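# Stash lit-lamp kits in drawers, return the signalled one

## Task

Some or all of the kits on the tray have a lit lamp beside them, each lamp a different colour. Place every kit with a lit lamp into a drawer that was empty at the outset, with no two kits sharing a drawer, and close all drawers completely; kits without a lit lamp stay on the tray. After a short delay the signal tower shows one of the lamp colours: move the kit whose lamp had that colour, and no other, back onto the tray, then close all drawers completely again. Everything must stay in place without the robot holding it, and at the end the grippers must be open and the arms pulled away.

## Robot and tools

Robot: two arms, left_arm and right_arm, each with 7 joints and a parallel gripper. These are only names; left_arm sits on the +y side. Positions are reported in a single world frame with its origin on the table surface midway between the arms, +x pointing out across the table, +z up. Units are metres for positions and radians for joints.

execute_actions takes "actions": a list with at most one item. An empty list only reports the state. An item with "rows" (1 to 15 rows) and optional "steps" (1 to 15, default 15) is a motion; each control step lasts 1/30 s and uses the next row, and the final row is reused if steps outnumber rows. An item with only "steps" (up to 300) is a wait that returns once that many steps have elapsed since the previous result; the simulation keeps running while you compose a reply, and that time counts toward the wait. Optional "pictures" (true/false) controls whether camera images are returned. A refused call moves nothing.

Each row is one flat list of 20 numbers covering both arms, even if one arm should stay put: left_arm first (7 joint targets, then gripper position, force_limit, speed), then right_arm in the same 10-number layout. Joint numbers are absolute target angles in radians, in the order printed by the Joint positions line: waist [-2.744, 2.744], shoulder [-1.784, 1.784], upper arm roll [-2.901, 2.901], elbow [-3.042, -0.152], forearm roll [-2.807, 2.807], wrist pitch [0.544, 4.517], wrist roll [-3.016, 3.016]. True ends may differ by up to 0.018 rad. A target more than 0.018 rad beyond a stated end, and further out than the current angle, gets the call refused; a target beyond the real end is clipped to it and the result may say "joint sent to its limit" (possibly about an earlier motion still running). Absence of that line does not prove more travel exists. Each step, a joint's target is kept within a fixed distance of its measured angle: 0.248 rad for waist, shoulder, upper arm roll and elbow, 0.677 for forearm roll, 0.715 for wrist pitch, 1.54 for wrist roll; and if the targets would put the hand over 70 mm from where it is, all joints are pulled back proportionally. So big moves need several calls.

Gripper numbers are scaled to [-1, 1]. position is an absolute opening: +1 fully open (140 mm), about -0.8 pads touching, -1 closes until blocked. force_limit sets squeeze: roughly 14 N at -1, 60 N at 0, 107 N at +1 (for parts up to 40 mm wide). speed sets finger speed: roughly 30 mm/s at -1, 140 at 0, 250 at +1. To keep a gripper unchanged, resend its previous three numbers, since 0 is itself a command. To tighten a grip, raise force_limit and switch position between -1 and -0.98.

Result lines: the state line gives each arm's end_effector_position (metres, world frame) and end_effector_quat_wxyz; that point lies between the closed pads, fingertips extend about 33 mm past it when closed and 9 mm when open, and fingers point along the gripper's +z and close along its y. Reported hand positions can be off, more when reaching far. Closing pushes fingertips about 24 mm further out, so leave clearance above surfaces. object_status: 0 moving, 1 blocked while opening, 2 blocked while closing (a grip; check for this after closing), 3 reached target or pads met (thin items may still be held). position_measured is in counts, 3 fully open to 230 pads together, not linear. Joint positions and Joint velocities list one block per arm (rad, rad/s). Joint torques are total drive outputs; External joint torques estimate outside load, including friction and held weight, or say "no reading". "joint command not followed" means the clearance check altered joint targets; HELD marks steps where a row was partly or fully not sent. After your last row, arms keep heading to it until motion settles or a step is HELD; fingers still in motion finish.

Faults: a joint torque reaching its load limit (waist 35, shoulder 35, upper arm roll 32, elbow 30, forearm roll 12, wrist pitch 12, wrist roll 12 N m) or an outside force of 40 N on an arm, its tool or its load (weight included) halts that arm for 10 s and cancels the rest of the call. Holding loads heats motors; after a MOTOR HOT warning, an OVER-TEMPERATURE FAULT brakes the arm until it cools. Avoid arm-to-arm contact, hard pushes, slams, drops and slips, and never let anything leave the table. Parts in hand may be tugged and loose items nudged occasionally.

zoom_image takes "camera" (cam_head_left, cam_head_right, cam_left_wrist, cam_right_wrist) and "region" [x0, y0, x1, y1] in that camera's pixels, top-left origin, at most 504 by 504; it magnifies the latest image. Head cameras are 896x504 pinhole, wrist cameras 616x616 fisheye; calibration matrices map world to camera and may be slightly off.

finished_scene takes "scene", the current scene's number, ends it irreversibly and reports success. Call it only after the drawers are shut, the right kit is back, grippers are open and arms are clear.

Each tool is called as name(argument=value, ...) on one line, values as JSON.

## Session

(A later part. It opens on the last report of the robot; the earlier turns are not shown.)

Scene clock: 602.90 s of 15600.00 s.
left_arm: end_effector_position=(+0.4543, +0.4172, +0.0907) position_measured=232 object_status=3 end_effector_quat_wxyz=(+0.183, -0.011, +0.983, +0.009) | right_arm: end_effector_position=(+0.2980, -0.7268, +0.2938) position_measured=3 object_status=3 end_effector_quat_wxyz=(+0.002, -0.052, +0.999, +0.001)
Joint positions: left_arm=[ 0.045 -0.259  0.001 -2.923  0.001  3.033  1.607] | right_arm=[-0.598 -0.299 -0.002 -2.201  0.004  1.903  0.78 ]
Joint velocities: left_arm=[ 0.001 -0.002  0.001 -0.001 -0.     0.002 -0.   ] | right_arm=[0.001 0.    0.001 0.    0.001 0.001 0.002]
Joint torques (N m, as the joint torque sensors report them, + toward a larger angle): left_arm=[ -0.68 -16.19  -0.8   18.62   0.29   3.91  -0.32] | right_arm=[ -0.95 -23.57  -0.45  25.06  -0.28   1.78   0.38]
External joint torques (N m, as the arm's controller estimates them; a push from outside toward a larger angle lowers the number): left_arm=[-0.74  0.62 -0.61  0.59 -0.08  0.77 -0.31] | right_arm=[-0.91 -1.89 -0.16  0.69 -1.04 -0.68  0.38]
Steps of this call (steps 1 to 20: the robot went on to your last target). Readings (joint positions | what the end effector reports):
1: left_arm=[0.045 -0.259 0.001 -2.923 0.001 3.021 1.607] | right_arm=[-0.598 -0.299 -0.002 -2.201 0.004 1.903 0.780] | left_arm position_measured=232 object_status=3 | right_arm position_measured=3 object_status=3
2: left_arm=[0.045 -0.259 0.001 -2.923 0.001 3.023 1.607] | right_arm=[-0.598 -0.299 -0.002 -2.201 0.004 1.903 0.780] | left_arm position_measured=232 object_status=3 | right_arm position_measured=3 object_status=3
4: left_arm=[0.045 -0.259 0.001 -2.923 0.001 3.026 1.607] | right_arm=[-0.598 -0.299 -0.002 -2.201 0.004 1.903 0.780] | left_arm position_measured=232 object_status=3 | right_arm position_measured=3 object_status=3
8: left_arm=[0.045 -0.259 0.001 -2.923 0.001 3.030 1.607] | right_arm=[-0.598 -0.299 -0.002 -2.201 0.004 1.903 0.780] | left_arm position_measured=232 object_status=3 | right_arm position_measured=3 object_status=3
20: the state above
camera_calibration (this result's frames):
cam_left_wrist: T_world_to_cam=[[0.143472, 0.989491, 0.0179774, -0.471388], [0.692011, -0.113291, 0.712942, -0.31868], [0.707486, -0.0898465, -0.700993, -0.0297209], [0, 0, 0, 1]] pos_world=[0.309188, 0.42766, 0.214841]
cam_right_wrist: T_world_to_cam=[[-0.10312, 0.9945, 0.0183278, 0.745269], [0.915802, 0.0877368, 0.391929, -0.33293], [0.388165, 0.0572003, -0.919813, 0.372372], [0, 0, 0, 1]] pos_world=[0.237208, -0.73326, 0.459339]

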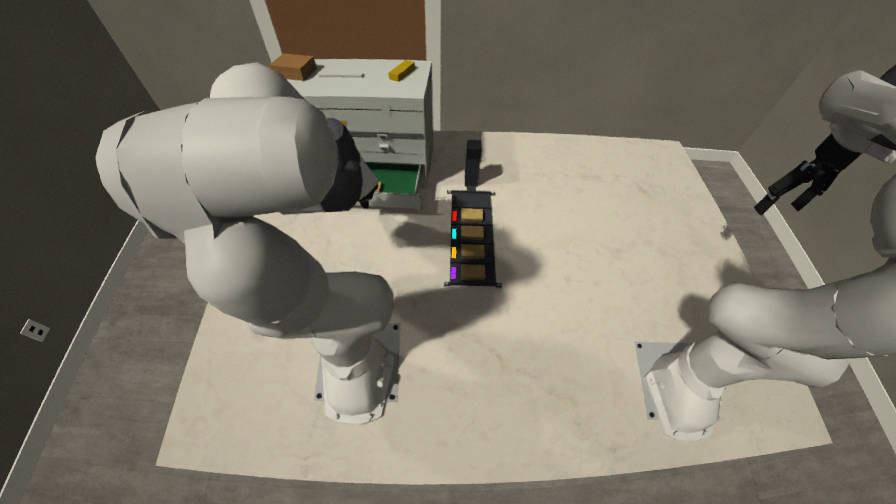

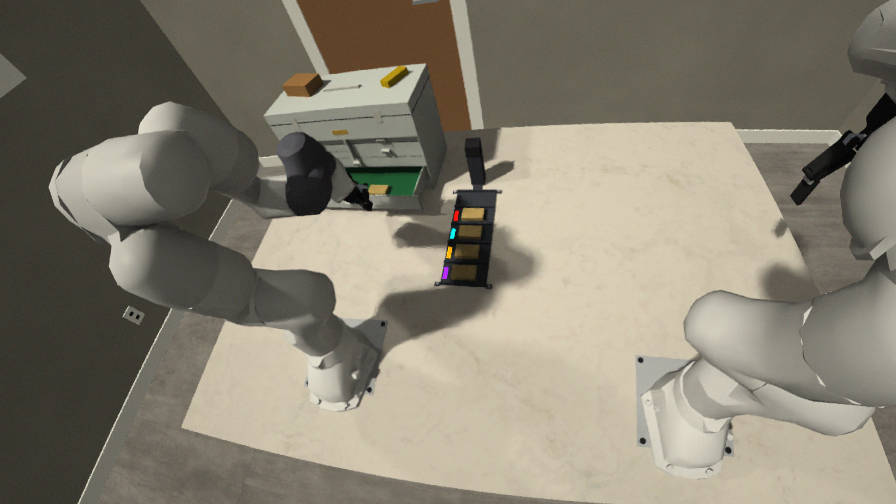

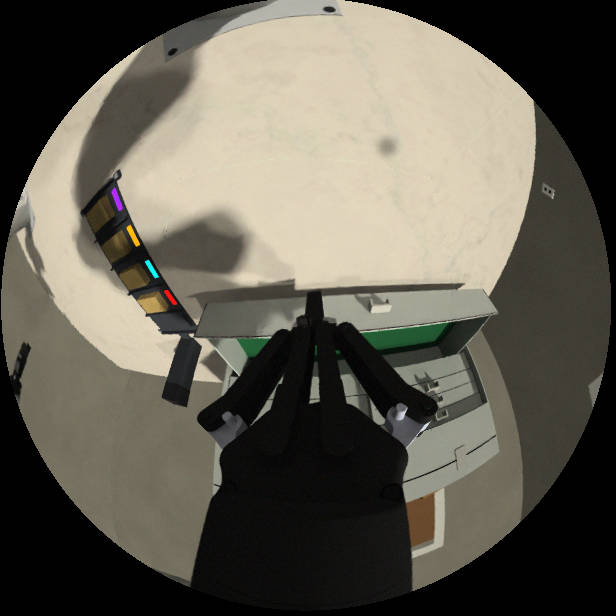

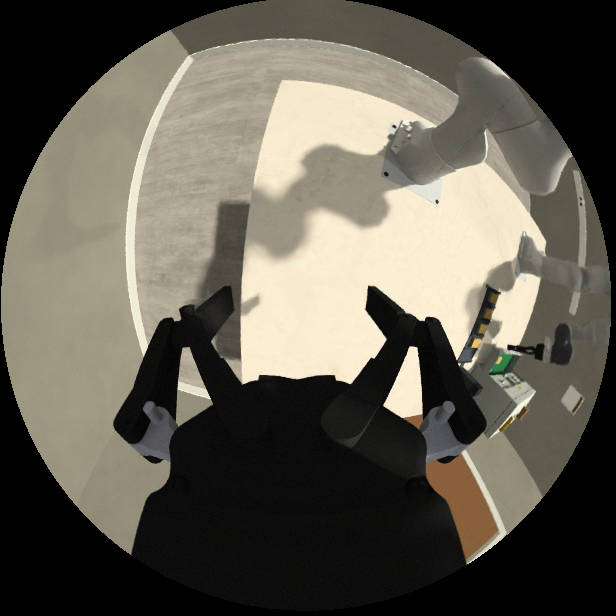

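execute_actions(actions=[{"rows":[[0.045,-0.232,0,-2.914,0,3.073,1.6,-1,-0.2,0,-0.6,-0.3,0,-2.2,0,1.9,0.785,1,0,0],[0.045,-0.207,0,-2.906,0,3.11,1.6,-1,-0.2,0,-0.6,-0.3,0,-2.2,0,1.9,0.785,1,0,0],[0.045,-0.182,0,-2.897,0,3.146,1.6,-1,-0.2,0,-0.6,-0.3,0,-2.2,0,1.9,0.785,1,0,0],[0.045,-0.157,0,-2.889,0,3.183,1.6,-1,-0.2,0,-0.6,-0.3,0,-2.2,0,1.9,0.785,1,0,0],[0.045,-0.132,0,-2.88,0,3.22,1.6,-1,-0.2,0,-0.6,-0.3,0,-2.2,0,1.9,0.785,1,0,0],[0.045,-0.107,0,-2.872,0,3.256,1.6,-1,-0.2,0,-0.6,-0.3,0,-2.2,0,1.9,0.785,1,0,0],[0.045,-0.082,0,-2.864,0,3.293,1.6,-1,-0.2,0,-0.6,-0.3,0,-2.2,0,1.9,0.785,1,0,0],[0.045,-0.057,0,-2.855,0,3.329,1.6,-1,-0.2,0,-0.6,-0.3,0,-2.2,0,1.9,0.785,1,0,0],[0.045,-0.032,0,-2.847,0,3.366,1.6,-1,-0.2,0,-0.6,-0.3,0,-2.2,0,1.9,0.785,1,0,0],[0.045,-0.007,0,-2.839,0,3.402,1.6,-1,-0.2,0,-0.6,-0.3,0,-2.2,0,1.9,0.785,1,0,0]],"steps":15}], pictures=false)

execute_actions(actions=[{"rows":[[0.045,0.018,0,-2.831,0,3.439,1.6,-1,-0.2,0,-0.6,-0.3,0,-2.2,0,1.9,0.785,1,0,0],[0.045,0.043,0,-2.822,0,3.476,1.6,-1,-0.2,0,-0.6,-0.3,0,-2.2,0,1.9,0.785,1,0,0],[0.045,0.068,0,-2.814,0,3.513,1.6,-1,-0.2,0,-0.6,-0.3,0,-2.2,0,1.9,0.785,1,0,0],[0.045,0.093,0,-2.806,0,3.55,1.6,-1,-0.2,0,-0.6,-0.3,0,-2.2,0,1.9,0.785,1,0,0],[0.045,0.118,0,-2.798,0,3.586,1.6,-1,-0.2,0,-0.6,-0.3,0,-2.2,0,1.9,0.785,1,0,0],[0.045,0.142,0,-2.79,0,3.623,1.6,-1,-0.2,0,-0.6,-0.3,0,-2.2,0,1.9,0.785,1,0,0],[0.045,0.167,0,-2.782,0,3.66,1.6,-1,-0.2,0,-0.6,-0.3,0,-2.2,0,1.9,0.785,1,0,0],[0.045,0.192,0,-2.774,0,3.697,1.6,-1,-0.2,0,-0.6,-0.3,0,-2.2,0,1.9,0.785,1,0,0],[0.045,0.217,0,-2.765,0,3.733,1.6,-1,-0.2,0,-0.6,-0.3,0,-2.2,0,1.9,0.785,1,0,0],[0.045,0.242,0,-2.757,0,3.77,1.6,-1,-0.2,0,-0.6,-0.3,0,-2.2,0,1.9,0.785,1,0,0]],"steps":15}], pictures=false)

execute_actions(actions=[{"steps":25}])

Scene clock: 644.47 s of 15600.00 s.
left_arm: end_effector_position=(+0.5110, +0.4201, +0.0699) position_measured=232 object_status=3 end_effector_quat_wxyz=(+0.246, -0.011, +0.969, +0.012) | right_arm: end_effector_position=(+0.2980, -0.7268, +0.2938) position_measured=3 object_status=3 end_effector_quat_wxyz=(+0.002, -0.052, +0.999, +0.001)
Joint positions: left_arm=[ 0.045 -0.01   0.001 -2.848  0.001  3.336  1.607] | right_arm=[-0.598 -0.299 -0.002 -2.201  0.004  1.903  0.78 ]
Joint velocities: left_arm=[ 0.001  0.11   0.    -0.001  0.001  0.264 -0.   ] | right_arm=[ 0.     0.     0.001  0.    -0.001  0.001 -0.001]
Joint torques (N m, as the joint torque sensors report them, + toward a larger angle): left_arm=[ -0.31 -26.44  -0.53  20.48   0.12   6.93  -0.23] | right_arm=[ -0.85 -23.6   -0.25  25.34  -0.22   1.76   0.4 ]
External joint torques (N m, as the arm's controller estimates them; a push from outside toward a larger angle lowers the number): left_arm=[-0.42 -2.31 -0.59  4.84 -0.1   3.5  -0.22] | right_arm=[-0.87 -1.87 -0.03  0.96 -0.97 -0.7   0.4 ]
Steps of this call (steps 1 to 15: the robot went on to your last target; steps 16 to 90: nothing new was sent; then 38.07 s passed at rest; steps 91 to 105: all 15 steps of this action). Readings (joint positions | what the end effector reports):
91: left_arm=[0.045 -0.253 0.001 -2.921 0.001 3.039 1.607] | right_arm=[-0.598 -0.299 -0.002 -2.201 0.004 1.903 0.780] | left_arm position_measured=232 object_status=3 | right_arm position_measured=3 object_status=3
92: left_arm=[0.045 -0.242 0.001 -2.917 0.001 3.051 1.607] | right_arm=[-0.598 -0.299 -0.002 -2.201 0.004 1.903 0.780] | left_arm position_measured=232 object_status=3 | right_arm position_measured=3 object_status=3
94: left_arm=[0.045 -0.205 0.001 -2.905 0.001 3.086 1.607] | right_arm=[-0.598 -0.299 -0.002 -2.201 0.004 1.903 0.780] | left_arm position_measured=232 object_status=3 | right_arm position_measured=3 object_status=3
98: left_arm=[0.045 -0.112 0.001 -2.875 0.001 3.188 1.607] | right_arm=[-0.598 -0.299 -0.002 -2.201 0.004 1.903 0.780] | left_arm position_measured=232 object_status=3 | right_arm position_measured=3 object_status=3
105: the state above

Scene clock: 644.97 s of 15600.00 s.
left_arm: end_effector_position=(+0.5678, +0.4212, +0.0608) position_measured=232 object_status=3 end_effector_quat_wxyz=(+0.338, -0.008, +0.941, +0.015) | right_arm: end_effector_position=(+0.2980, -0.7268, +0.2938) position_measured=3 object_status=3 end_effector_quat_wxyz=(+0.002, -0.052, +0.999, +0.001)
Joint positions: left_arm=[ 0.043  0.241 -0.002 -2.768  0.002  3.698  1.607] | right_arm=[-0.598 -0.299 -0.002 -2.201  0.004  1.903  0.78 ]
Joint velocities: left_arm=[-0.     0.109  0.    -0.001  0.     0.291  0.001] | right_arm=[-0.001  0.001 -0.     0.    -0.    -0.    -0.002]
Joint torques (N m, as the joint torque sensors report them, + toward a larger angle): left_arm=[  0.   -32.19   1.31  18.02  -0.19   7.25  -0.32] | right_arm=[ -1.04 -23.44  -0.62  25.62  -0.28   1.81   0.38]
External joint torques (N m, as the arm's controller estimates them; a push from outside toward a larger angle lowers the number): left_arm=[-0.01 -2.66  1.09  5.32 -0.29  3.69 -0.3 ] | right_arm=[-1.03 -1.82 -0.35  1.27 -1.04 -0.64  0.38]
Steps of this call (steps 1 to 15: all 15 steps of this action). Readings (joint positions | what the end effector reports):
1: left_arm=[0.045 -0.002 0.000 -2.847 0.001 3.349 1.607] | right_arm=[-0.598 -0.299 -0.002 -2.201 0.004 1.903 0.780] | left_arm position_measured=232 object_status=3 | right_arm position_measured=3 object_status=3
2: left_arm=[0.044 0.012 0.000 -2.843 0.001 3.368 1.607] | right_arm=[-0.598 -0.299 -0.002 -2.201 0.004 1.903 0.780] | left_arm position_measured=232 object_status=3 | right_arm position_measured=3 object_status=3
4: left_arm=[0.044 0.048 -0.001 -2.829 0.001 3.417 1.607] | right_arm=[-0.598 -0.299 -0.002 -2.201 0.004 1.903 0.780] | left_arm position_measured=232 object_status=3 | right_arm position_measured=3 object_status=3
8: left_arm=[0.043 0.139 -0.001 -2.796 0.002 3.539 1.607] | right_arm=[-0.598 -0.299 -0.002 -2.201 0.004 1.903 0.780] | left_arm position_measured=232 object_status=3 | right_arm position_measured=3 object_status=3
15: the state above

Scene clock: 645.80 s of 15600.00 s.
left_arm: end_effector_position=(+0.5754, +0.4216, +0.0712) position_measured=232 object_status=3 end_effector_quat_wxyz=(+0.358, -0.008, +0.933, +0.016) | right_arm: end_effector_position=(+0.2980, -0.7268, +0.2938) position_measured=3 object_status=3 end_effector_quat_wxyz=(+0.002, -0.052, +0.999, +0.001)
Joint positions: left_arm=[ 0.043  0.247 -0.002 -2.768  0.002  3.748  1.607] | right_arm=[-0.598 -0.299 -0.002 -2.201  0.004  1.903  0.78 ]
Joint velocities: left_arm=[ 0.    -0.001 -0.     0.001  0.     0.002  0.002] | right_arm=[-0.     0.001  0.002  0.001 -0.    -0.001 -0.   ]
Joint torques (N m, as the joint torque sensors report them, + toward a larger angle): left_arm=[  0.57 -31.31   1.71  17.51  -0.19   6.89  -0.31] | right_arm=[ -1.05 -23.52  -0.74  24.92  -0.27   1.76   0.35]
External joint torques (N m, as the arm's controller estimates them; a push from outside toward a larger angle lowers the number): left_arm=[ 0.54 -3.29  1.47  5.48 -0.29  3.45 -0.29] | right_arm=[-1.16 -1.91 -0.61  0.61 -1.03 -0.68  0.35]
Steps of this call (steps 1 to 25: the robot went on to your last target). Readings (joint positions | what the end effector reports):
1: left_arm=[0.043 0.244 -0.002 -2.768 0.002 3.707 1.607] | right_arm=[-0.598 -0.299 -0.002 -2.201 0.004 1.903 0.780] | left_arm position_measured=232 object_status=3 | right_arm position_measured=3 object_status=3
2: left_arm=[0.043 0.245 -0.002 -2.768 0.002 3.714 1.607] | right_arm=[-0.598 -0.299 -0.002 -2.201 0.004 1.903 0.780] | left_arm position_measured=232 object_status=3 | right_arm position_measured=3 object_status=3
4: left_arm=[0.043 0.246 -0.002 -2.768 0.002 3.726 1.607] | right_arm=[-0.598 -0.299 -0.002 -2.201 0.004 1.903 0.780] | left_arm position_measured=232 object_status=3 | right_arm position_measured=3 object_status=3
8: left_arm=[0.043 0.247 -0.002 -2.768 0.002 3.738 1.607] | right_arm=[-0.598 -0.299 -0.002 -2.201 0.004 1.903 0.780] | left_arm position_measured=232 object_status=3 | right_arm position_measured=3 object_status=3
25: the state above
camera_calibration (this result's frames):
cam_left_wrist: T_world_to_cam=[[0.128756, 0.987734, 0.0883369, -0.488572], [0.391595, -0.13248, 0.910551, -0.221183], [0.911085, -0.0826466, -0.403849, -0.270105], [0, 0, 0, 1]] pos_world=[0.39561, 0.430954, 0.135476]
cam_right_wrist: T_world_to_cam=[[-0.103119, 0.9945, 0.0183218, 0.745272], [0.915802, 0.0877386, 0.39193, -0.33293], [0.388167, 0.0571947, -0.919813, 0.372371], [0, 0, 0, 1]] pos_world=[0.237208, -0.73326, 0.459342]

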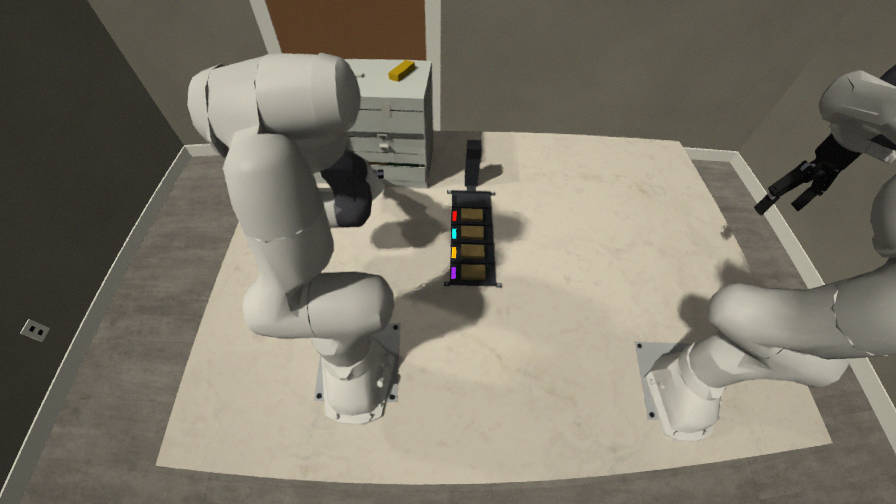

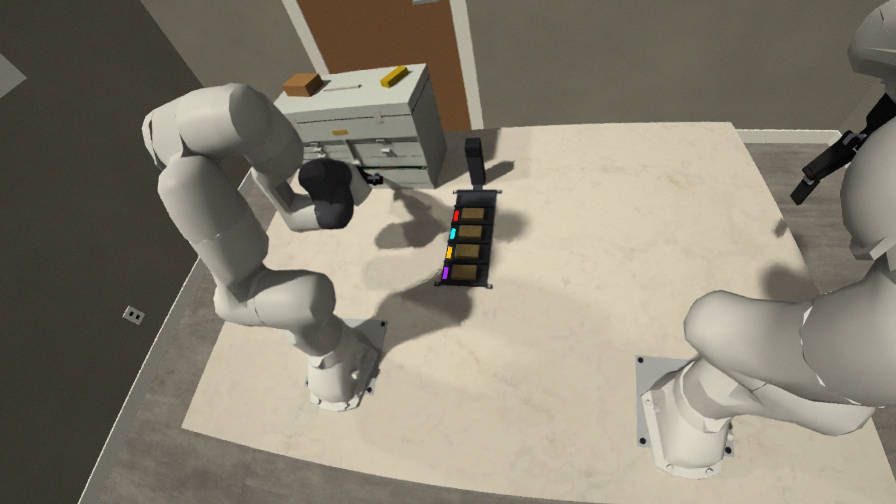

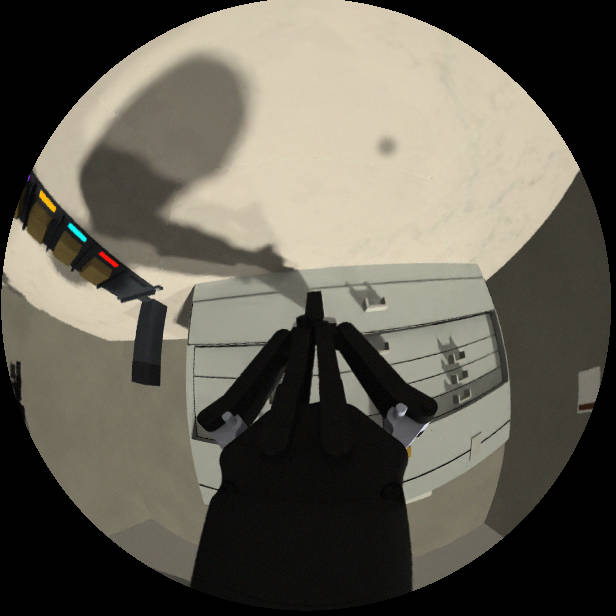

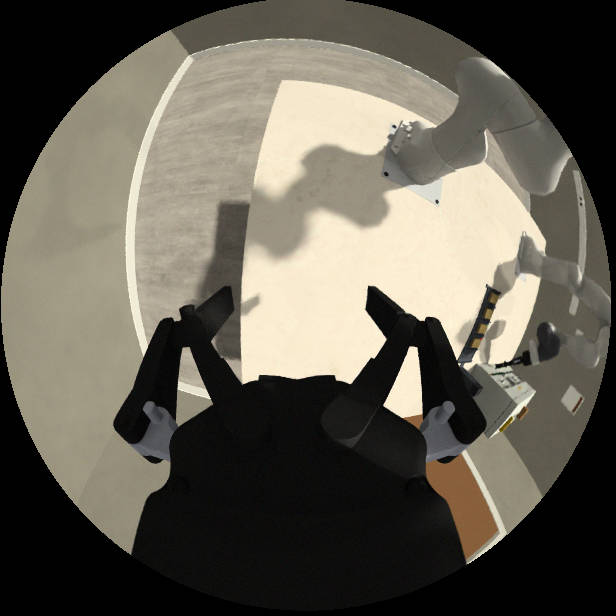

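execute_actions(actions=[{"rows":[[0.045,0.247,0,-2.747,0,3.77,1.6,-1,-0.2,0,-0.6,-0.3,0,-2.2,0,1.9,0.785,1,0,0],[0.045,0.247,0,-2.747,0,3.77,1.6,-1,-0.2,0,-0.6,-0.3,0,-2.2,0,1.9,0.785,1,0,0],[0.045,0.252,0,-2.736,0,3.768,1.6,-1,-0.2,0,-0.6,-0.3,0,-2.2,0,1.9,0.785,1,0,0],[0.045,0.252,0,-2.736,0,3.768,1.6,-1,-0.2,0,-0.6,-0.3,0,-2.2,0,1.9,0.785,1,0,0],[0.045,0.257,0,-2.725,0,3.766,1.6,-1,-0.2,0,-0.6,-0.3,0,-2.2,0,1.9,0.785,1,0,0],[0.045,0.257,0,-2.725,0,3.766,1.6,-1,-0.2,0,-0.6,-0.3,0,-2.2,0,1.9,0.785,1,0,0],[0.045,0.262,0,-2.715,0,3.764,1.6,-1,-0.2,0,-0.6,-0.3,0,-2.2,0,1.9,0.785,1,0,0],[0.045,0.262,0,-2.715,0,3.764,1.6,-1,-0.2,0,-0.6,-0.3,0,-2.2,0,1.9,0.785,1,0,0],[0.045,0.267,0,-2.704,0,3.762,1.6,-1,-0.2,0,-0.6,-0.3,0,-2.2,0,1.9,0.785,1,0,0],[0.045,0.267,0,-2.704,0,3.762,1.6,-1,-0.2,0,-0.6,-0.3,0,-2.2,0,1.9,0.785,1,0,0],[0.045,0.272,0,-2.694,0,3.76,1.6,-1,-0.2,0,-0.6,-0.3,0,-2.2,0,1.9,0.785,1,0,0]],"steps":15}], pictures=false)

execute_actions(actions=[{"steps":20}])

Scene clock: 668.13 s of 15600.00 s.
left_arm: end_effector_position=(+0.5953, +0.4224, +0.0761) position_measured=232 object_status=3 end_effector_quat_wxyz=(+0.368, -0.008, +0.930, +0.016) | right_arm: end_effector_position=(+0.2980, -0.7268, +0.2938) position_measured=3 object_status=3 end_effector_quat_wxyz=(+0.002, -0.052, +0.999, +0.001)
Joint positions: left_arm=[ 0.043  0.273 -0.002 -2.718  0.002  3.746  1.607] | right_arm=[-0.598 -0.299 -0.002 -2.201  0.003  1.903  0.78 ]
Joint velocities: left_arm=[-0.001  0.002 -0.001  0.003 -0.     0.     0.   ] | right_arm=[ 0.001 -0.001  0.001  0.001 -0.    -0.001 -0.001]
Joint torques (N m, as the joint torque sensors report them, + toward a larger angle): left_arm=[  0.48 -29.63   1.89  25.93  -0.28   5.69  -0.18] | right_arm=[ -1.11 -23.84  -0.64  25.38  -0.24   1.79   0.33]
External joint torques (N m, as the arm's controller estimates them; a push from outside toward a larger angle lowers the number): left_arm=[ 0.51 -0.43  1.67 13.51 -0.41  2.26 -0.16] | right_arm=[-1.18 -2.03 -0.47  0.92 -1.   -0.68  0.33]
Steps of this call (steps 1 to 15: the robot went on to your last target; steps 16 to 90: nothing new was sent; then 18.83 s passed at rest; steps 91 to 105: all 15 steps of this action). Readings (joint positions | what the end effector reports):
91: left_arm=[0.043 0.248 -0.002 -2.766 0.002 3.748 1.607] | right_arm=[-0.598 -0.299 -0.002 -2.201 0.003 1.903 0.780] | left_arm position_measured=232 object_status=3 | right_arm position_measured=3 object_status=3
92: left_arm=[0.043 0.250 -0.002 -2.763 0.002 3.748 1.607] | right_arm=[-0.598 -0.299 -0.002 -2.201 0.003 1.903 0.780] | left_arm position_measured=232 object_status=3 | right_arm position_measured=3 object_status=3
94: left_arm=[0.043 0.254 -0.002 -2.755 0.002 3.748 1.607] | right_arm=[-0.598 -0.299 -0.002 -2.201 0.003 1.903 0.780] | left_arm position_measured=232 object_status=3 | right_arm position_measured=3 object_status=3
98: left_arm=[0.043 0.263 -0.002 -2.734 0.002 3.748 1.607] | right_arm=[-0.598 -0.299 -0.002 -2.201 0.003 1.903 0.780] | left_arm position_measured=232 object_status=3 | right_arm position_measured=3 object_status=3
105: the state above

Scene clock: 668.80 s of 15600.00 s.
left_arm: end_effector_position=(+0.5953, +0.4224, +0.0761) position_measured=232 object_status=3 end_effector_quat_wxyz=(+0.368, -0.008, +0.930, +0.016) | right_arm: end_effector_position=(+0.2980, -0.7268, +0.2938) position_measured=3 object_status=3 end_effector_quat_wxyz=(+0.002, -0.052, +0.999, +0.001)
Joint positions: left_arm=[ 0.043  0.273 -0.002 -2.718  0.002  3.746  1.607] | right_arm=[-0.598 -0.299 -0.002 -2.201  0.004  1.903  0.78 ]
Joint velocities: left_arm=[-0.    -0.    -0.001  0.001 -0.002  0.    -0.001] | right_arm=[-0.    -0.001  0.     0.001 -0.001 -0.    -0.001]
Joint torques (N m, as the joint torque sensors report them, + toward a larger angle): left_arm=[  0.54 -30.19   1.53  25.57  -0.34   5.69  -0.36] | right_arm=[ -0.68 -24.02  -0.81  25.15  -0.26   1.81   0.42]
External joint torques (N m, as the arm's controller estimates them; a push from outside toward a larger angle lowers the number): left_arm=[ 0.49 -0.98  1.25 13.14 -0.45  2.26 -0.35] | right_arm=[-0.63 -2.24 -0.5   0.72 -1.01 -0.65  0.42]
Steps of this call (steps 1 to 15: the robot went on to your last target; steps 16 to 20: nothing new was sent). Readings (joint positions | what the end effector reports):
1: left_arm=[0.043 0.273 -0.002 -2.718 0.002 3.746 1.607] | right_arm=[-0.598 -0.299 -0.002 -2.201 0.003 1.903 0.780] | left_arm position_measured=232 object_status=3 | right_arm position_measured=3 object_status=3
2: left_arm=[0.043 0.273 -0.002 -2.718 0.002 3.746 1.607] | right_arm=[-0.598 -0.299 -0.002 -2.201 0.003 1.903 0.780] | left_arm position_measured=232 object_status=3 | right_arm position_measured=3 object_status=3
4: left_arm=[0.043 0.273 -0.002 -2.718 0.002 3.746 1.607] | right_arm=[-0.598 -0.299 -0.002 -2.201 0.003 1.903 0.780] | left_arm position_measured=232 object_status=3 | right_arm position_measured=3 object_status=3
8: left_arm=[0.043 0.273 -0.002 -2.718 0.002 3.746 1.607] | right_arm=[-0.598 -0.299 -0.002 -2.201 0.003 1.903 0.780] | left_arm position_measured=232 object_status=3 | right_arm position_measured=3 object_status=3
20: the state above
All arms were judged still, so your last target was given up. Only a new action makes them travel on or press farther. Fingers that are still opening or closing keep moving.
camera_calibration (this result's frames):
cam_left_wrist: T_world_to_cam=[[0.127507, 0.987538, 0.0922497, -0.491816], [0.371696, -0.133808, 0.918661, -0.221617], [0.919556, -0.0828472, -0.384126, -0.292608], [0, 0, 0, 1]] pos_world=[0.414154, 0.431791, 0.136562]
cam_right_wrist: T_world_to_cam=[[-0.103119, 0.9945, 0.0183192, 0.745273], [0.915802, 0.0877395, 0.39193, -0.33293], [0.388167, 0.0571922, -0.919813, 0.372371], [0, 0, 0, 1]] pos_world=[0.237208, -0.733259, 0.459344]

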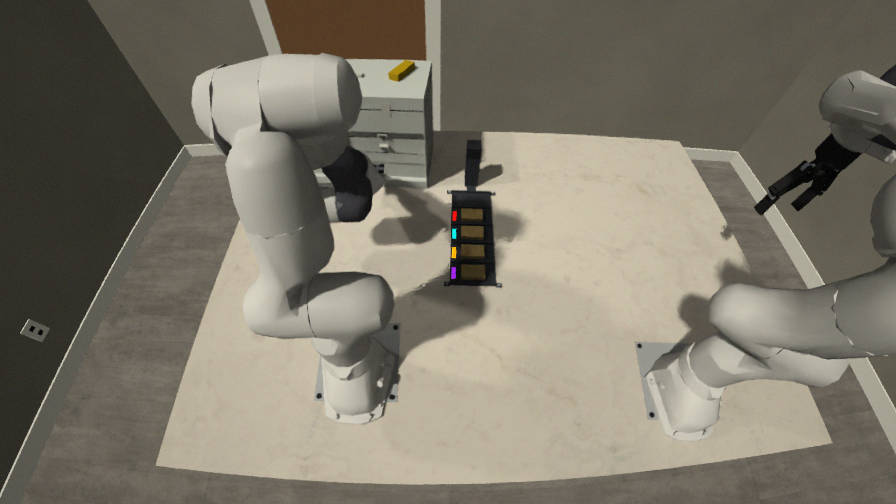

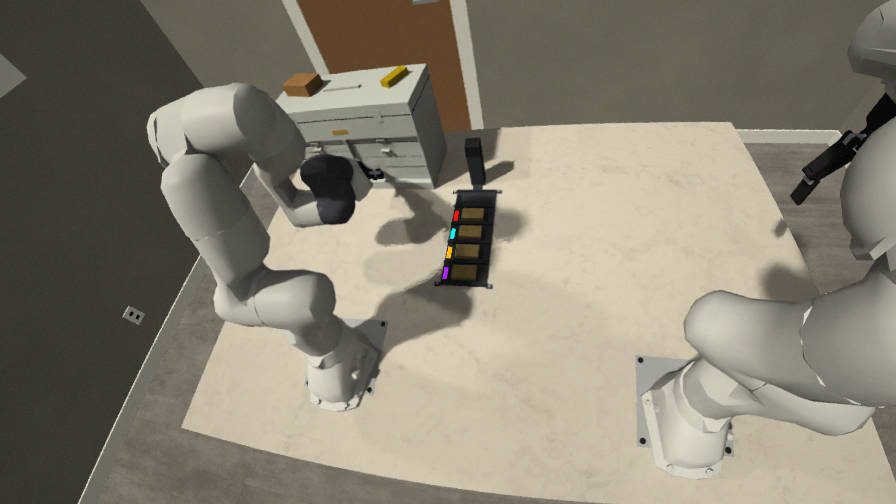

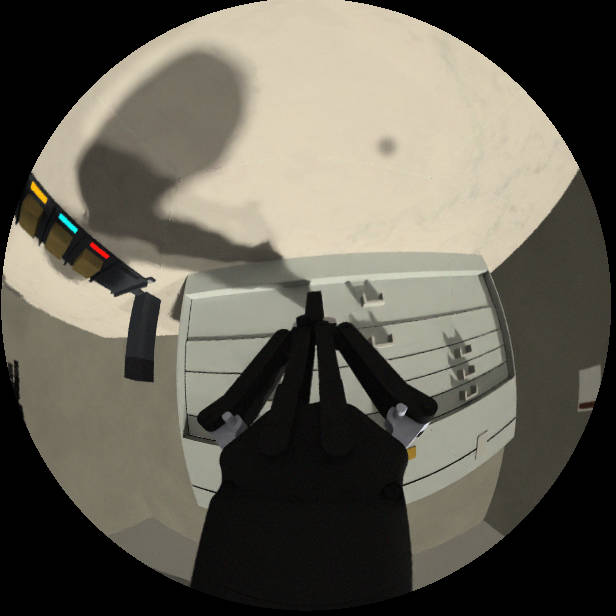

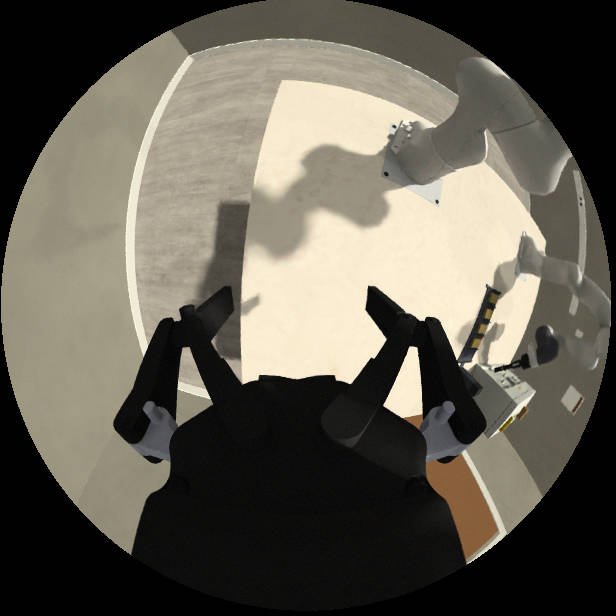

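execute_actions(actions=[{"rows":[[0.045,0.2,0,-2.81,0,3.78,1.6,0.25,-0.4,0,-0.6,-0.3,0,-2.2,0,1.9,0.785,1,0,0]],"steps":15}], pictures=false)

Scene clock: 677.93 s of 15600.00 s.
left_arm: end_effector_position=(+0.5692, +0.4209, +0.0869) position_measured=127 object_status=0 end_effector_quat_wxyz=(+0.372, -0.008, +0.928, +0.017) | right_arm: end_effector_position=(+0.2980, -0.7268, +0.2938) position_measured=3 object_status=3 end_effector_quat_wxyz=(+0.002, -0.052, +0.999, +0.001)
Joint positions: left_arm=[ 0.043  0.202 -0.002 -2.808  0.002  3.774  1.607] | right_arm=[-0.598 -0.299 -0.002 -2.201  0.003  1.903  0.78 ]
Joint velocities: left_arm=[-0.    -0.001 -0.001 -0.001 -0.002  0.01   0.001] | right_arm=[-0.    -0.    -0.     0.001 -0.001 -0.001 -0.002]
Joint torques (N m, as the joint torque sensors report them, + toward a larger angle): left_arm=[  0.63 -27.77   2.02  10.39  -0.27   4.19  -0.23] | right_arm=[ -0.89 -23.93  -0.47  25.43  -0.28   1.75   0.37]
External joint torques (N m, as the arm's controller estimates them; a push from outside toward a larger angle lowers the number): left_arm=[ 0.69 -1.24  1.91 -1.65 -0.4   0.77 -0.21] | right_arm=[-0.84 -2.15 -0.17  0.96 -1.03 -0.72  0.37]
Steps of this call (steps 1 to 90: nothing new was sent; then 5.63 s passed at rest; steps 91 to 105: all 15 steps of this action). Readings (joint positions | what the end effector reports):
91: left_arm=[0.043 0.257 -0.002 -2.739 0.002 3.750 1.607] | right_arm=[-0.598 -0.299 -0.002 -2.201 0.003 1.903 0.780] | left_arm position_measured=232 object_status=0 | right_arm position_measured=3 object_status=3
92: left_arm=[0.043 0.238 -0.002 -2.765 0.002 3.755 1.607] | right_arm=[-0.598 -0.299 -0.002 -2.201 0.003 1.903 0.780] | left_arm position_measured=231 object_status=0 | right_arm position_measured=3 object_status=3
94: left_arm=[0.043 0.216 -0.002 -2.791 0.002 3.762 1.607] | right_arm=[-0.598 -0.299 -0.002 -2.201 0.003 1.903 0.780] | left_arm position_measured=211 object_status=0 | right_arm position_measured=3 object_status=3
98: left_arm=[0.043 0.204 -0.002 -2.806 0.002 3.770 1.607] | right_arm=[-0.598 -0.299 -0.002 -2.201 0.003 1.903 0.780] | left_arm position_measured=180 object_status=0 | right_arm position_measured=3 object_status=3
105: the state above

execute_actions(actions=[{"rows":[[0.517,0.449,0,-2.812,0.571,4.312,1.644,0.25,-0.4,0,-0.6,-0.3,0,-2.2,0,1.9,0.785,1,0,0]],"steps":15}], pictures=false)

execute_actions(actions=[{"steps":30}], pictures=false)

execute_actions(actions=[{"rows":[[0.507,0.452,0,-2.796,0.564,4.302,1.636,0.25,-0.4,0,-0.6,-0.3,0,-2.2,0,1.9,0.785,1,0,0],[0.497,0.455,0,-2.781,0.557,4.291,1.628,0.25,-0.4,0,-0.6,-0.3,0,-2.2,0,1.9,0.785,1,0,0],[0.487,0.459,0,-2.765,0.55,4.281,1.621,0.25,-0.4,0,-0.6,-0.3,0,-2.2,0,1.9,0.785,1,0,0],[0.477,0.462,0,-2.749,0.542,4.271,1.613,0.25,-0.4,0,-0.6,-0.3,0,-2.2,0,1.9,0.785,1,0,0],[0.467,0.465,0,-2.734,0.535,4.261,1.605,0.25,-0.4,0,-0.6,-0.3,0,-2.2,0,1.9,0.785,1,0,0],[0.457,0.468,0,-2.718,0.528,4.25,1.597,0.25,-0.4,0,-0.6,-0.3,0,-2.2,0,1.9,0.785,1,0,0],[0.447,0.472,0,-2.702,0.521,4.24,1.59,0.25,-0.4,0,-0.6,-0.3,0,-2.2,0,1.9,0.785,1,0,0],[0.437,0.475,0,-2.687,0.514,4.23,1.582,0.25,-0.4,0,-0.6,-0.3,0,-2.2,0,1.9,0.785,1,0,0]],"steps":15}], pictures=false)

execute_actions(actions=[{"steps":25}])

Scene clock: 740.17 s of 15600.00 s.
left_arm: end_effector_position=(+0.5427, +0.5034, +0.1057) position_measured=98 object_status=3 end_effector_quat_wxyz=(+0.496, +0.022, +0.868, -0.017) | right_arm: end_effector_position=(+0.2980, -0.7268, +0.2938) position_measured=3 object_status=3 end_effector_quat_wxyz=(+0.002, -0.052, +0.999, +0.001)
Joint positions: left_arm=[ 0.513  0.447  0.003 -2.812  0.558  4.28   1.631] | right_arm=[-0.598 -0.299 -0.002 -2.201  0.003  1.903  0.78 ]
Joint velocities: left_arm=[ 0.004  0.004 -0.013  0.     0.089  0.172  0.02 ] | right_arm=[-0.001 -0.002  0.002 -0.     0.001 -0.001 -0.   ]
Joint torques (N m, as the joint torque sensors report them, + toward a larger angle): left_arm=[  3.   -26.24  -2.25   5.34   1.01   3.99   0.44] | right_arm=[ -1.09 -23.68  -0.51  25.02  -0.21   1.81   0.42]
External joint torques (N m, as the arm's controller estimates them; a push from outside toward a larger angle lowers the number): left_arm=[ 2.77  2.18 -2.14 -1.3   0.99  0.75  0.47] | right_arm=[-1.07 -1.83 -0.24  0.55 -0.96 -0.66  0.42]
Steps of this call (steps 1 to 15: the robot went on to your last target; steps 16 to 90: nothing new was sent; then 58.73 s passed at rest; steps 91 to 105: all 15 steps of this action). Readings (joint positions | what the end effector reports):
91: left_arm=[0.101 0.247 -0.014 -2.800 0.120 3.864 1.609] | right_arm=[-0.598 -0.299 -0.002 -2.201 0.003 1.903 0.780] | left_arm position_measured=98 object_status=3 | right_arm position_measured=3 object_status=3
92: left_arm=[0.172 0.313 -0.016 -2.796 0.232 3.946 1.612] | right_arm=[-0.598 -0.299 -0.002 -2.201 0.004 1.903 0.780] | left_arm position_measured=98 object_status=3 | right_arm position_measured=3 object_status=3
94: left_arm=[0.321 0.401 -0.011 -2.807 0.374 4.058 1.617] | right_arm=[-0.598 -0.299 -0.002 -2.201 0.003 1.903 0.780] | left_arm position_measured=98 object_status=3 | right_arm position_measured=3 object_status=3
98: left_arm=[0.490 0.444 0.008 -2.812 0.499 4.193 1.624] | right_arm=[-0.598 -0.299 -0.002 -2.201 0.003 1.903 0.780] | left_arm position_measured=98 object_status=3 | right_arm position_measured=3 object_status=3
105: the state above

Scene clock: 741.17 s of 15600.00 s.
left_arm: end_effector_position=(+0.5448, +0.5004, +0.1146) position_measured=98 object_status=3 end_effector_quat_wxyz=(+0.509, +0.028, +0.860, -0.019) | right_arm: end_effector_position=(+0.2980, -0.7268, +0.2938) position_measured=3 object_status=3 end_effector_quat_wxyz=(+0.002, -0.052, +0.999, +0.001)
Joint positions: left_arm=[ 0.514  0.447  0.003 -2.812  0.568  4.308  1.637] | right_arm=[-0.598 -0.299 -0.002 -2.201  0.003  1.903  0.78 ]
Joint velocities: left_arm=[ 0.001  0.    -0.001  0.     0.001  0.     0.   ] | right_arm=[ 0.     0.001 -0.     0.     0.    -0.     0.001]
Joint torques (N m, as the joint torque sensors report them, + toward a larger angle): left_arm=[  1.31 -27.38  -0.65   5.46   1.09   3.95   0.38] | right_arm=[ -1.04 -23.28  -0.63  25.1   -0.28   1.8    0.41]
External joint torques (N m, as the arm's controller estimates them; a push from outside toward a larger angle lowers the number): left_arm=[ 1.31  1.17 -0.27 -1.17  0.97  0.66  0.41] | right_arm=[-1.03 -1.6  -0.37  0.73 -1.03 -0.66  0.41]
Steps of this call (steps 1 to 30: the robot went on to your last target). Readings (joint positions | what the end effector reports):
1: left_arm=[0.513 0.447 0.003 -2.812 0.561 4.285 1.632] | right_arm=[-0.598 -0.299 -0.002 -2.201 0.003 1.903 0.780] | left_arm position_measured=98 object_status=3 | right_arm position_measured=3 object_status=3
2: left_arm=[0.514 0.447 0.003 -2.812 0.562 4.289 1.632] | right_arm=[-0.598 -0.299 -0.002 -2.201 0.003 1.903 0.780] | left_arm position_measured=98 object_status=3 | right_arm position_measured=3 object_status=3
4: left_arm=[0.514 0.447 0.003 -2.812 0.565 4.295 1.633] | right_arm=[-0.598 -0.299 -0.002 -2.201 0.003 1.903 0.780] | left_arm position_measured=98 object_status=3 | right_arm position_measured=3 object_status=3
8: left_arm=[0.514 0.447 0.003 -2.812 0.567 4.302 1.635] | right_arm=[-0.598 -0.299 -0.002 -2.201 0.003 1.903 0.780] | left_arm position_measured=98 object_status=3 | right_arm position_measured=3 object_status=3
30: the state above
All arms were judged still, so your last target was given up. Only a new action makes them travel on or press farther. Fingers that are still opening or closing keep moving.

Scene clock: 741.67 s of 15600.00 s.
left_arm: end_effector_position=(+0.5941, +0.4975, +0.1201) position_measured=98 object_status=3 end_effector_quat_wxyz=(+0.516, +0.040, +0.856, -0.012) | right_arm: end_effector_position=(+0.2980, -0.7268, +0.2938) position_measured=3 object_status=3 end_effector_quat_wxyz=(+0.002, -0.052, +0.999, +0.001)
Joint positions: left_arm=[ 0.44   0.472  0.001 -2.689  0.52   4.243  1.604] | right_arm=[-0.598 -0.299 -0.002 -2.201  0.003  1.903  0.78 ]
Joint velocities: left_arm=[-0.005  0.01  -0.001  0.014 -0.026 -0.054 -0.051] | right_arm=[-0.    -0.     0.001  0.001  0.001 -0.    -0.001]
Joint torques (N m, as the joint torque sensors report them, + toward a larger angle): left_arm=[ -2.14 -28.26  -0.89   8.84  -0.41   2.59  -0.35] | right_arm=[ -0.43 -23.62  -0.18  25.15  -0.21   1.79   0.39]
External joint torques (N m, as the arm's controller estimates them; a push from outside toward a larger angle lowers the number): left_arm=[-2.21  3.09 -0.62  0.24 -0.43 -0.71 -0.32] | right_arm=[-0.51 -2.   -0.02  0.77 -0.97 -0.67  0.39]
Steps of this call (steps 1 to 15: all 15 steps of this action). Readings (joint positions | what the end effector reports):
1: left_arm=[0.513 0.448 0.003 -2.809 0.568 4.307 1.637] | right_arm=[-0.598 -0.299 -0.002 -2.201 0.003 1.903 0.780] | left_arm position_measured=98 object_status=3 | right_arm position_measured=3 object_status=3
2: left_arm=[0.510 0.450 0.003 -2.802 0.566 4.305 1.637] | right_arm=[-0.598 -0.299 -0.002 -2.201 0.003 1.903 0.780] | left_arm position_measured=98 object_status=3 | right_arm position_measured=3 object_status=3
4: left_arm=[0.497 0.455 0.003 -2.779 0.558 4.297 1.634] | right_arm=[-0.598 -0.299 -0.002 -2.201 0.003 1.903 0.780] | left_arm position_measured=98 object_status=3 | right_arm position_measured=3 object_status=3
8: left_arm=[0.461 0.467 0.002 -2.720 0.536 4.270 1.622] | right_arm=[-0.598 -0.299 -0.002 -2.201 0.003 1.903 0.780] | left_arm position_measured=98 object_status=3 | right_arm position_measured=3 object_status=3
15: the state above

Scene clock: 742.50 s of 15600.00 s.
left_arm: end_effector_position=(+0.5938, +0.4984, +0.1171) position_measured=98 object_status=3 end_effector_quat_wxyz=(+0.512, +0.032, +0.858, -0.015) | right_arm: end_effector_position=(+0.2980, -0.7268, +0.2938) position_measured=3 object_status=3 end_effector_quat_wxyz=(+0.002, -0.052, +0.999, +0.001)
Joint positions: left_arm=[ 0.44   0.473  0.001 -2.689  0.517  4.234  1.59 ] | right_arm=[-0.598 -0.299 -0.002 -2.201  0.003  1.903  0.78 ]
Joint velocities: left_arm=[ 0.002 -0.001  0.001 -0.001  0.    -0.    -0.004] | right_arm=[-0.     0.    -0.    -0.001  0.002 -0.    -0.001]
Joint torques (N m, as the joint torque sensors report them, + toward a larger angle): left_arm=[ -1.92 -29.88  -0.9    9.21  -0.45   2.8   -0.17] | right_arm=[ -0.98 -23.61  -0.35  25.08  -0.3    1.81   0.36]
External joint torques (N m, as the arm's controller estimates them; a push from outside toward a larger angle lowers the number): left_arm=[-1.97  1.51 -0.58  0.48 -0.46 -0.49 -0.15] | right_arm=[-0.99 -2.03 -0.12  0.78 -1.05 -0.64  0.36]
Steps of this call (steps 1 to 25: the robot went on to your last target). Readings (joint positions | what the end effector reports):
1: left_arm=[0.440 0.472 0.001 -2.689 0.519 4.241 1.603] | right_arm=[-0.598 -0.299 -0.002 -2.201 0.003 1.903 0.780] | left_arm position_measured=98 object_status=3 | right_arm position_measured=3 object_status=3
2: left_arm=[0.440 0.473 0.001 -2.689 0.519 4.240 1.601] | right_arm=[-0.598 -0.299 -0.002 -2.201 0.003 1.903 0.780] | left_arm position_measured=98 object_status=3 | right_arm position_measured=3 object_status=3
4: left_arm=[0.440 0.473 0.001 -2.689 0.518 4.238 1.599] | right_arm=[-0.598 -0.299 -0.002 -2.201 0.003 1.903 0.780] | left_arm position_measured=98 object_status=3 | right_arm position_measured=3 object_status=3
8: left_arm=[0.440 0.473 0.001 -2.689 0.517 4.236 1.595] | right_arm=[-0.598 -0.299 -0.002 -2.201 0.003 1.903 0.780] | left_arm position_measured=98 object_status=3 | right_arm position_measured=3 object_status=3
25: the state above
camera_calibration (this result's frames):
cam_left_wrist: T_world_to_cam=[[0.194245, 0.973549, 0.1203, -0.606451], [0.049741, -0.132253, 0.989967, -0.0664593], [0.979691, -0.186312, -0.0741148, -0.289627], [0, 0, 0, 1]] pos_world=[0.404851, 0.527659, 0.117283]
cam_right_wrist: T_world_to_cam=[[-0.103119, 0.9945, 0.0183192, 0.745273], [0.915802, 0.0877393, 0.39193, -0.332931], [0.388167, 0.0571922, -0.919813, 0.372371], [0, 0, 0, 1]] pos_world=[0.237208, -0.733259, 0.459344]

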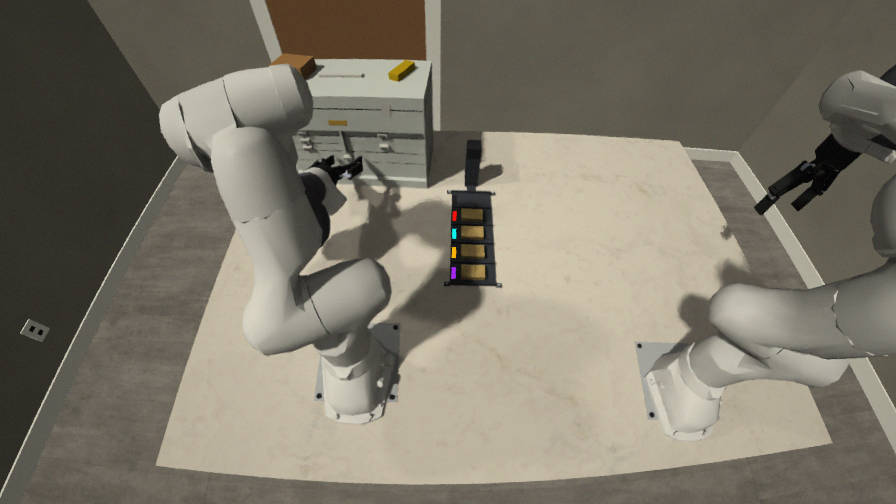

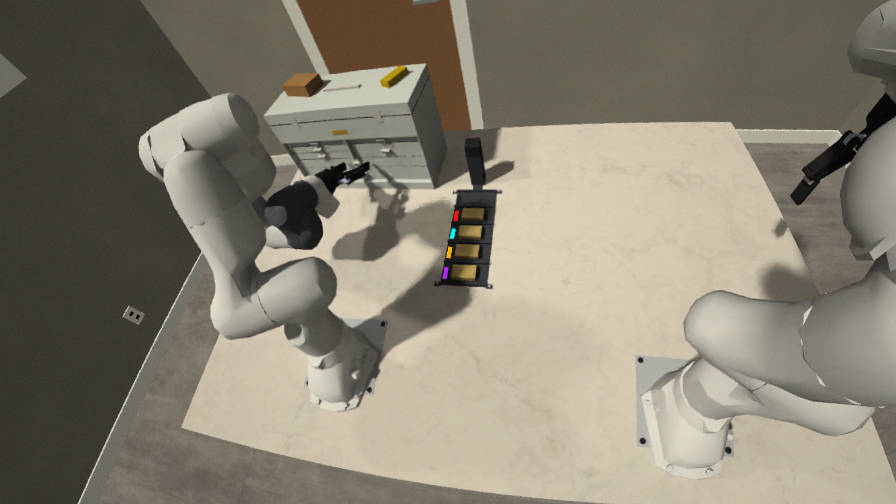

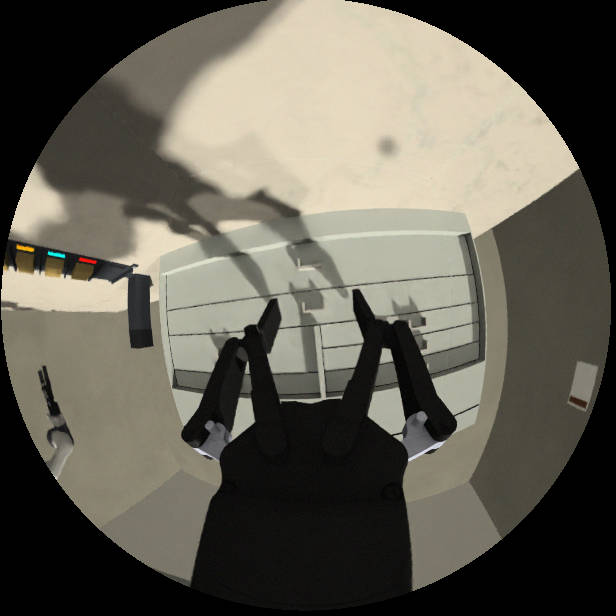

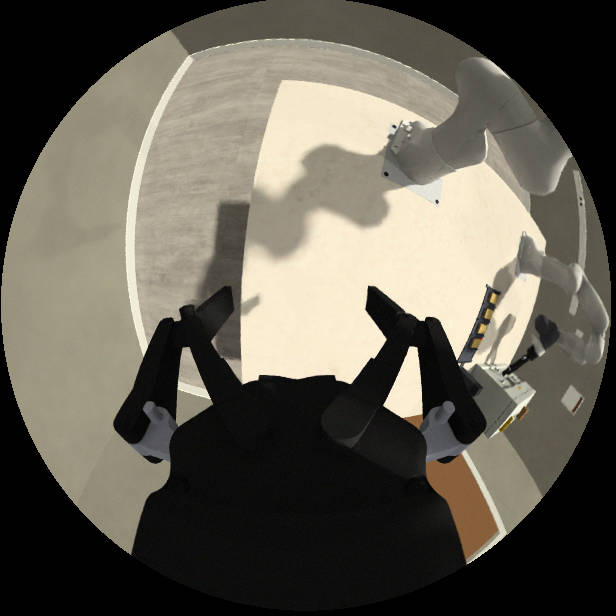

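Good. Grip.

execute_actions(actions=[{"rows":[[0.437,0.475,0,-2.687,0.514,4.23,1.582,-1,-0.4,-0.5,-0.6,-0.3,0,-2.2,0,1.9,0.785,1,0,0]],"steps":15}], pictures=false)

execute_actions(actions=[{"steps":25}], pictures=false)

Scene clock: 750.87 s of 15600.00 s.
left_arm: end_effector_position=(+0.5939, +0.4985, +0.1169) position_measured=162 object_status=0 end_effector_quat_wxyz=(+0.512, +0.032, +0.858, -0.015) | right_arm: end_effector_position=(+0.2980, -0.7268, +0.2938) position_measured=3 object_status=3 end_effector_quat_wxyz=(+0.002, -0.052, +0.999, +0.001)
Joint positions: left_arm=[ 0.44   0.473  0.001 -2.688  0.516  4.234  1.589] | right_arm=[-0.598 -0.299 -0.002 -2.201  0.003  1.903  0.78 ]
Joint velocities: left_arm=[ 0.001 -0.     0.    -0.    -0.001  0.    -0.   ] | right_arm=[ 0.    -0.001 -0.002  0.001  0.    -0.001  0.   ]
Joint torques (N m, as the joint torque sensors report them, + toward a larger angle): left_arm=[ -2.13 -29.96  -0.2    8.77  -0.39   2.93  -0.29] | right_arm=[ -0.9  -23.76  -0.74  25.24  -0.26   1.8    0.37]
External joint torques (N m, as the arm's controller estimates them; a push from outside toward a larger angle lowers the number): left_arm=[-2.2   1.42  0.11  0.03 -0.4  -0.38 -0.26] | right_arm=[-0.84 -2.01 -0.41  0.8  -1.01 -0.66  0.37]
Steps of this call (steps 1 to 15: the robot went on to your last target; steps 16 to 90: nothing new was sent; then 4.87 s passed at rest; steps 91 to 105: all 15 steps of this action). Readings (joint positions | what the end effector reports):
91: left_arm=[0.440 0.473 0.001 -2.688 0.517 4.234 1.589] | right_arm=[-0.598 -0.299 -0.002 -2.201 0.003 1.903 0.780] | left_arm position_measured=98 object_status=0 | right_arm position_measured=3 object_status=3
92: left_arm=[0.440 0.473 0.001 -2.688 0.517 4.234 1.589] | right_arm=[-0.598 -0.299 -0.002 -2.201 0.003 1.903 0.780] | left_arm position_measured=102 object_status=0 | right_arm position_measured=3 object_status=3
94: left_arm=[0.440 0.473 0.001 -2.688 0.517 4.234 1.589] | right_arm=[-0.598 -0.299 -0.002 -2.201 0.003 1.903 0.780] | left_arm position_measured=111 object_status=0 | right_arm position_measured=3 object_status=3
98: left_arm=[0.440 0.473 0.001 -2.688 0.517 4.234 1.589] | right_arm=[-0.598 -0.299 -0.002 -2.201 0.003 1.903 0.780] | left_arm position_measured=129 object_status=0 | right_arm position_measured=3 object_status=3
105: the state above

Scene clock: 751.70 s of 15600.00 s.
left_arm: end_effector_position=(+0.5941, +0.4965, +0.1168) position_measured=191 object_status=2 end_effector_quat_wxyz=(+0.512, +0.033, +0.858, -0.016) | right_arm: end_effector_position=(+0.2980, -0.7268, +0.2938) position_measured=3 object_status=3 end_effector_quat_wxyz=(+0.002, -0.052, +0.999, +0.001)
Joint positions: left_arm=[ 0.438  0.473 -0.    -2.689  0.517  4.234  1.589] | right_arm=[-0.598 -0.299 -0.002 -2.201  0.003  1.903  0.78 ]
Joint velocities: left_arm=[ 0.001 -0.    -0.001  0.     0.     0.    -0.002] | right_arm=[-0.     0.    -0.    -0.001 -0.002  0.     0.   ]
Joint torques (N m, as the joint torque sensors report them, + toward a larger angle): left_arm=[ -1.56 -29.83  -0.02   8.78  -0.6    2.94  -0.24] | right_arm=[ -1.03 -23.51  -0.54  24.97  -0.25   1.81   0.41]
External joint torques (N m, as the arm's controller estimates them; a push from outside toward a larger angle lowers the number): left_arm=[-1.57  1.58  0.35 -0.01 -0.62 -0.36 -0.22] | right_arm=[-0.9  -1.96 -0.15  0.69 -0.99 -0.63  0.41]
Steps of this call (steps 1 to 15: the robot went on to your last target; steps 16 to 25: nothing new was sent). Readings (joint positions | what the end effector reports):
1: left_arm=[0.440 0.473 0.001 -2.688 0.516 4.234 1.589] | right_arm=[-0.598 -0.299 -0.002 -2.201 0.003 1.903 0.780] | left_arm position_measured=166 object_status=0 | right_arm position_measured=3 object_status=3
2: left_arm=[0.440 0.473 0.001 -2.688 0.516 4.234 1.589] | right_arm=[-0.598 -0.299 -0.002 -2.201 0.003 1.903 0.780] | left_arm position_measured=171 object_status=0 | right_arm position_measured=3 object_status=3
4: left_arm=[0.439 0.473 0.000 -2.688 0.517 4.234 1.589] | right_arm=[-0.598 -0.299 -0.002 -2.201 0.003 1.903 0.780] | left_arm position_measured=180 object_status=0 | right_arm position_measured=3 object_status=3
8: left_arm=[0.438 0.473 -0.000 -2.689 0.517 4.234 1.589] | right_arm=[-0.598 -0.299 -0.002 -2.201 0.003 1.903 0.780] | left_arm position_measured=191 object_status=0 | right_arm position_measured=3 object_status=3
25: the state above
All arms were judged still, so your last target was given up. Only a new action makes them travel on or press farther. Fingers that are still opening or closing keep moving.


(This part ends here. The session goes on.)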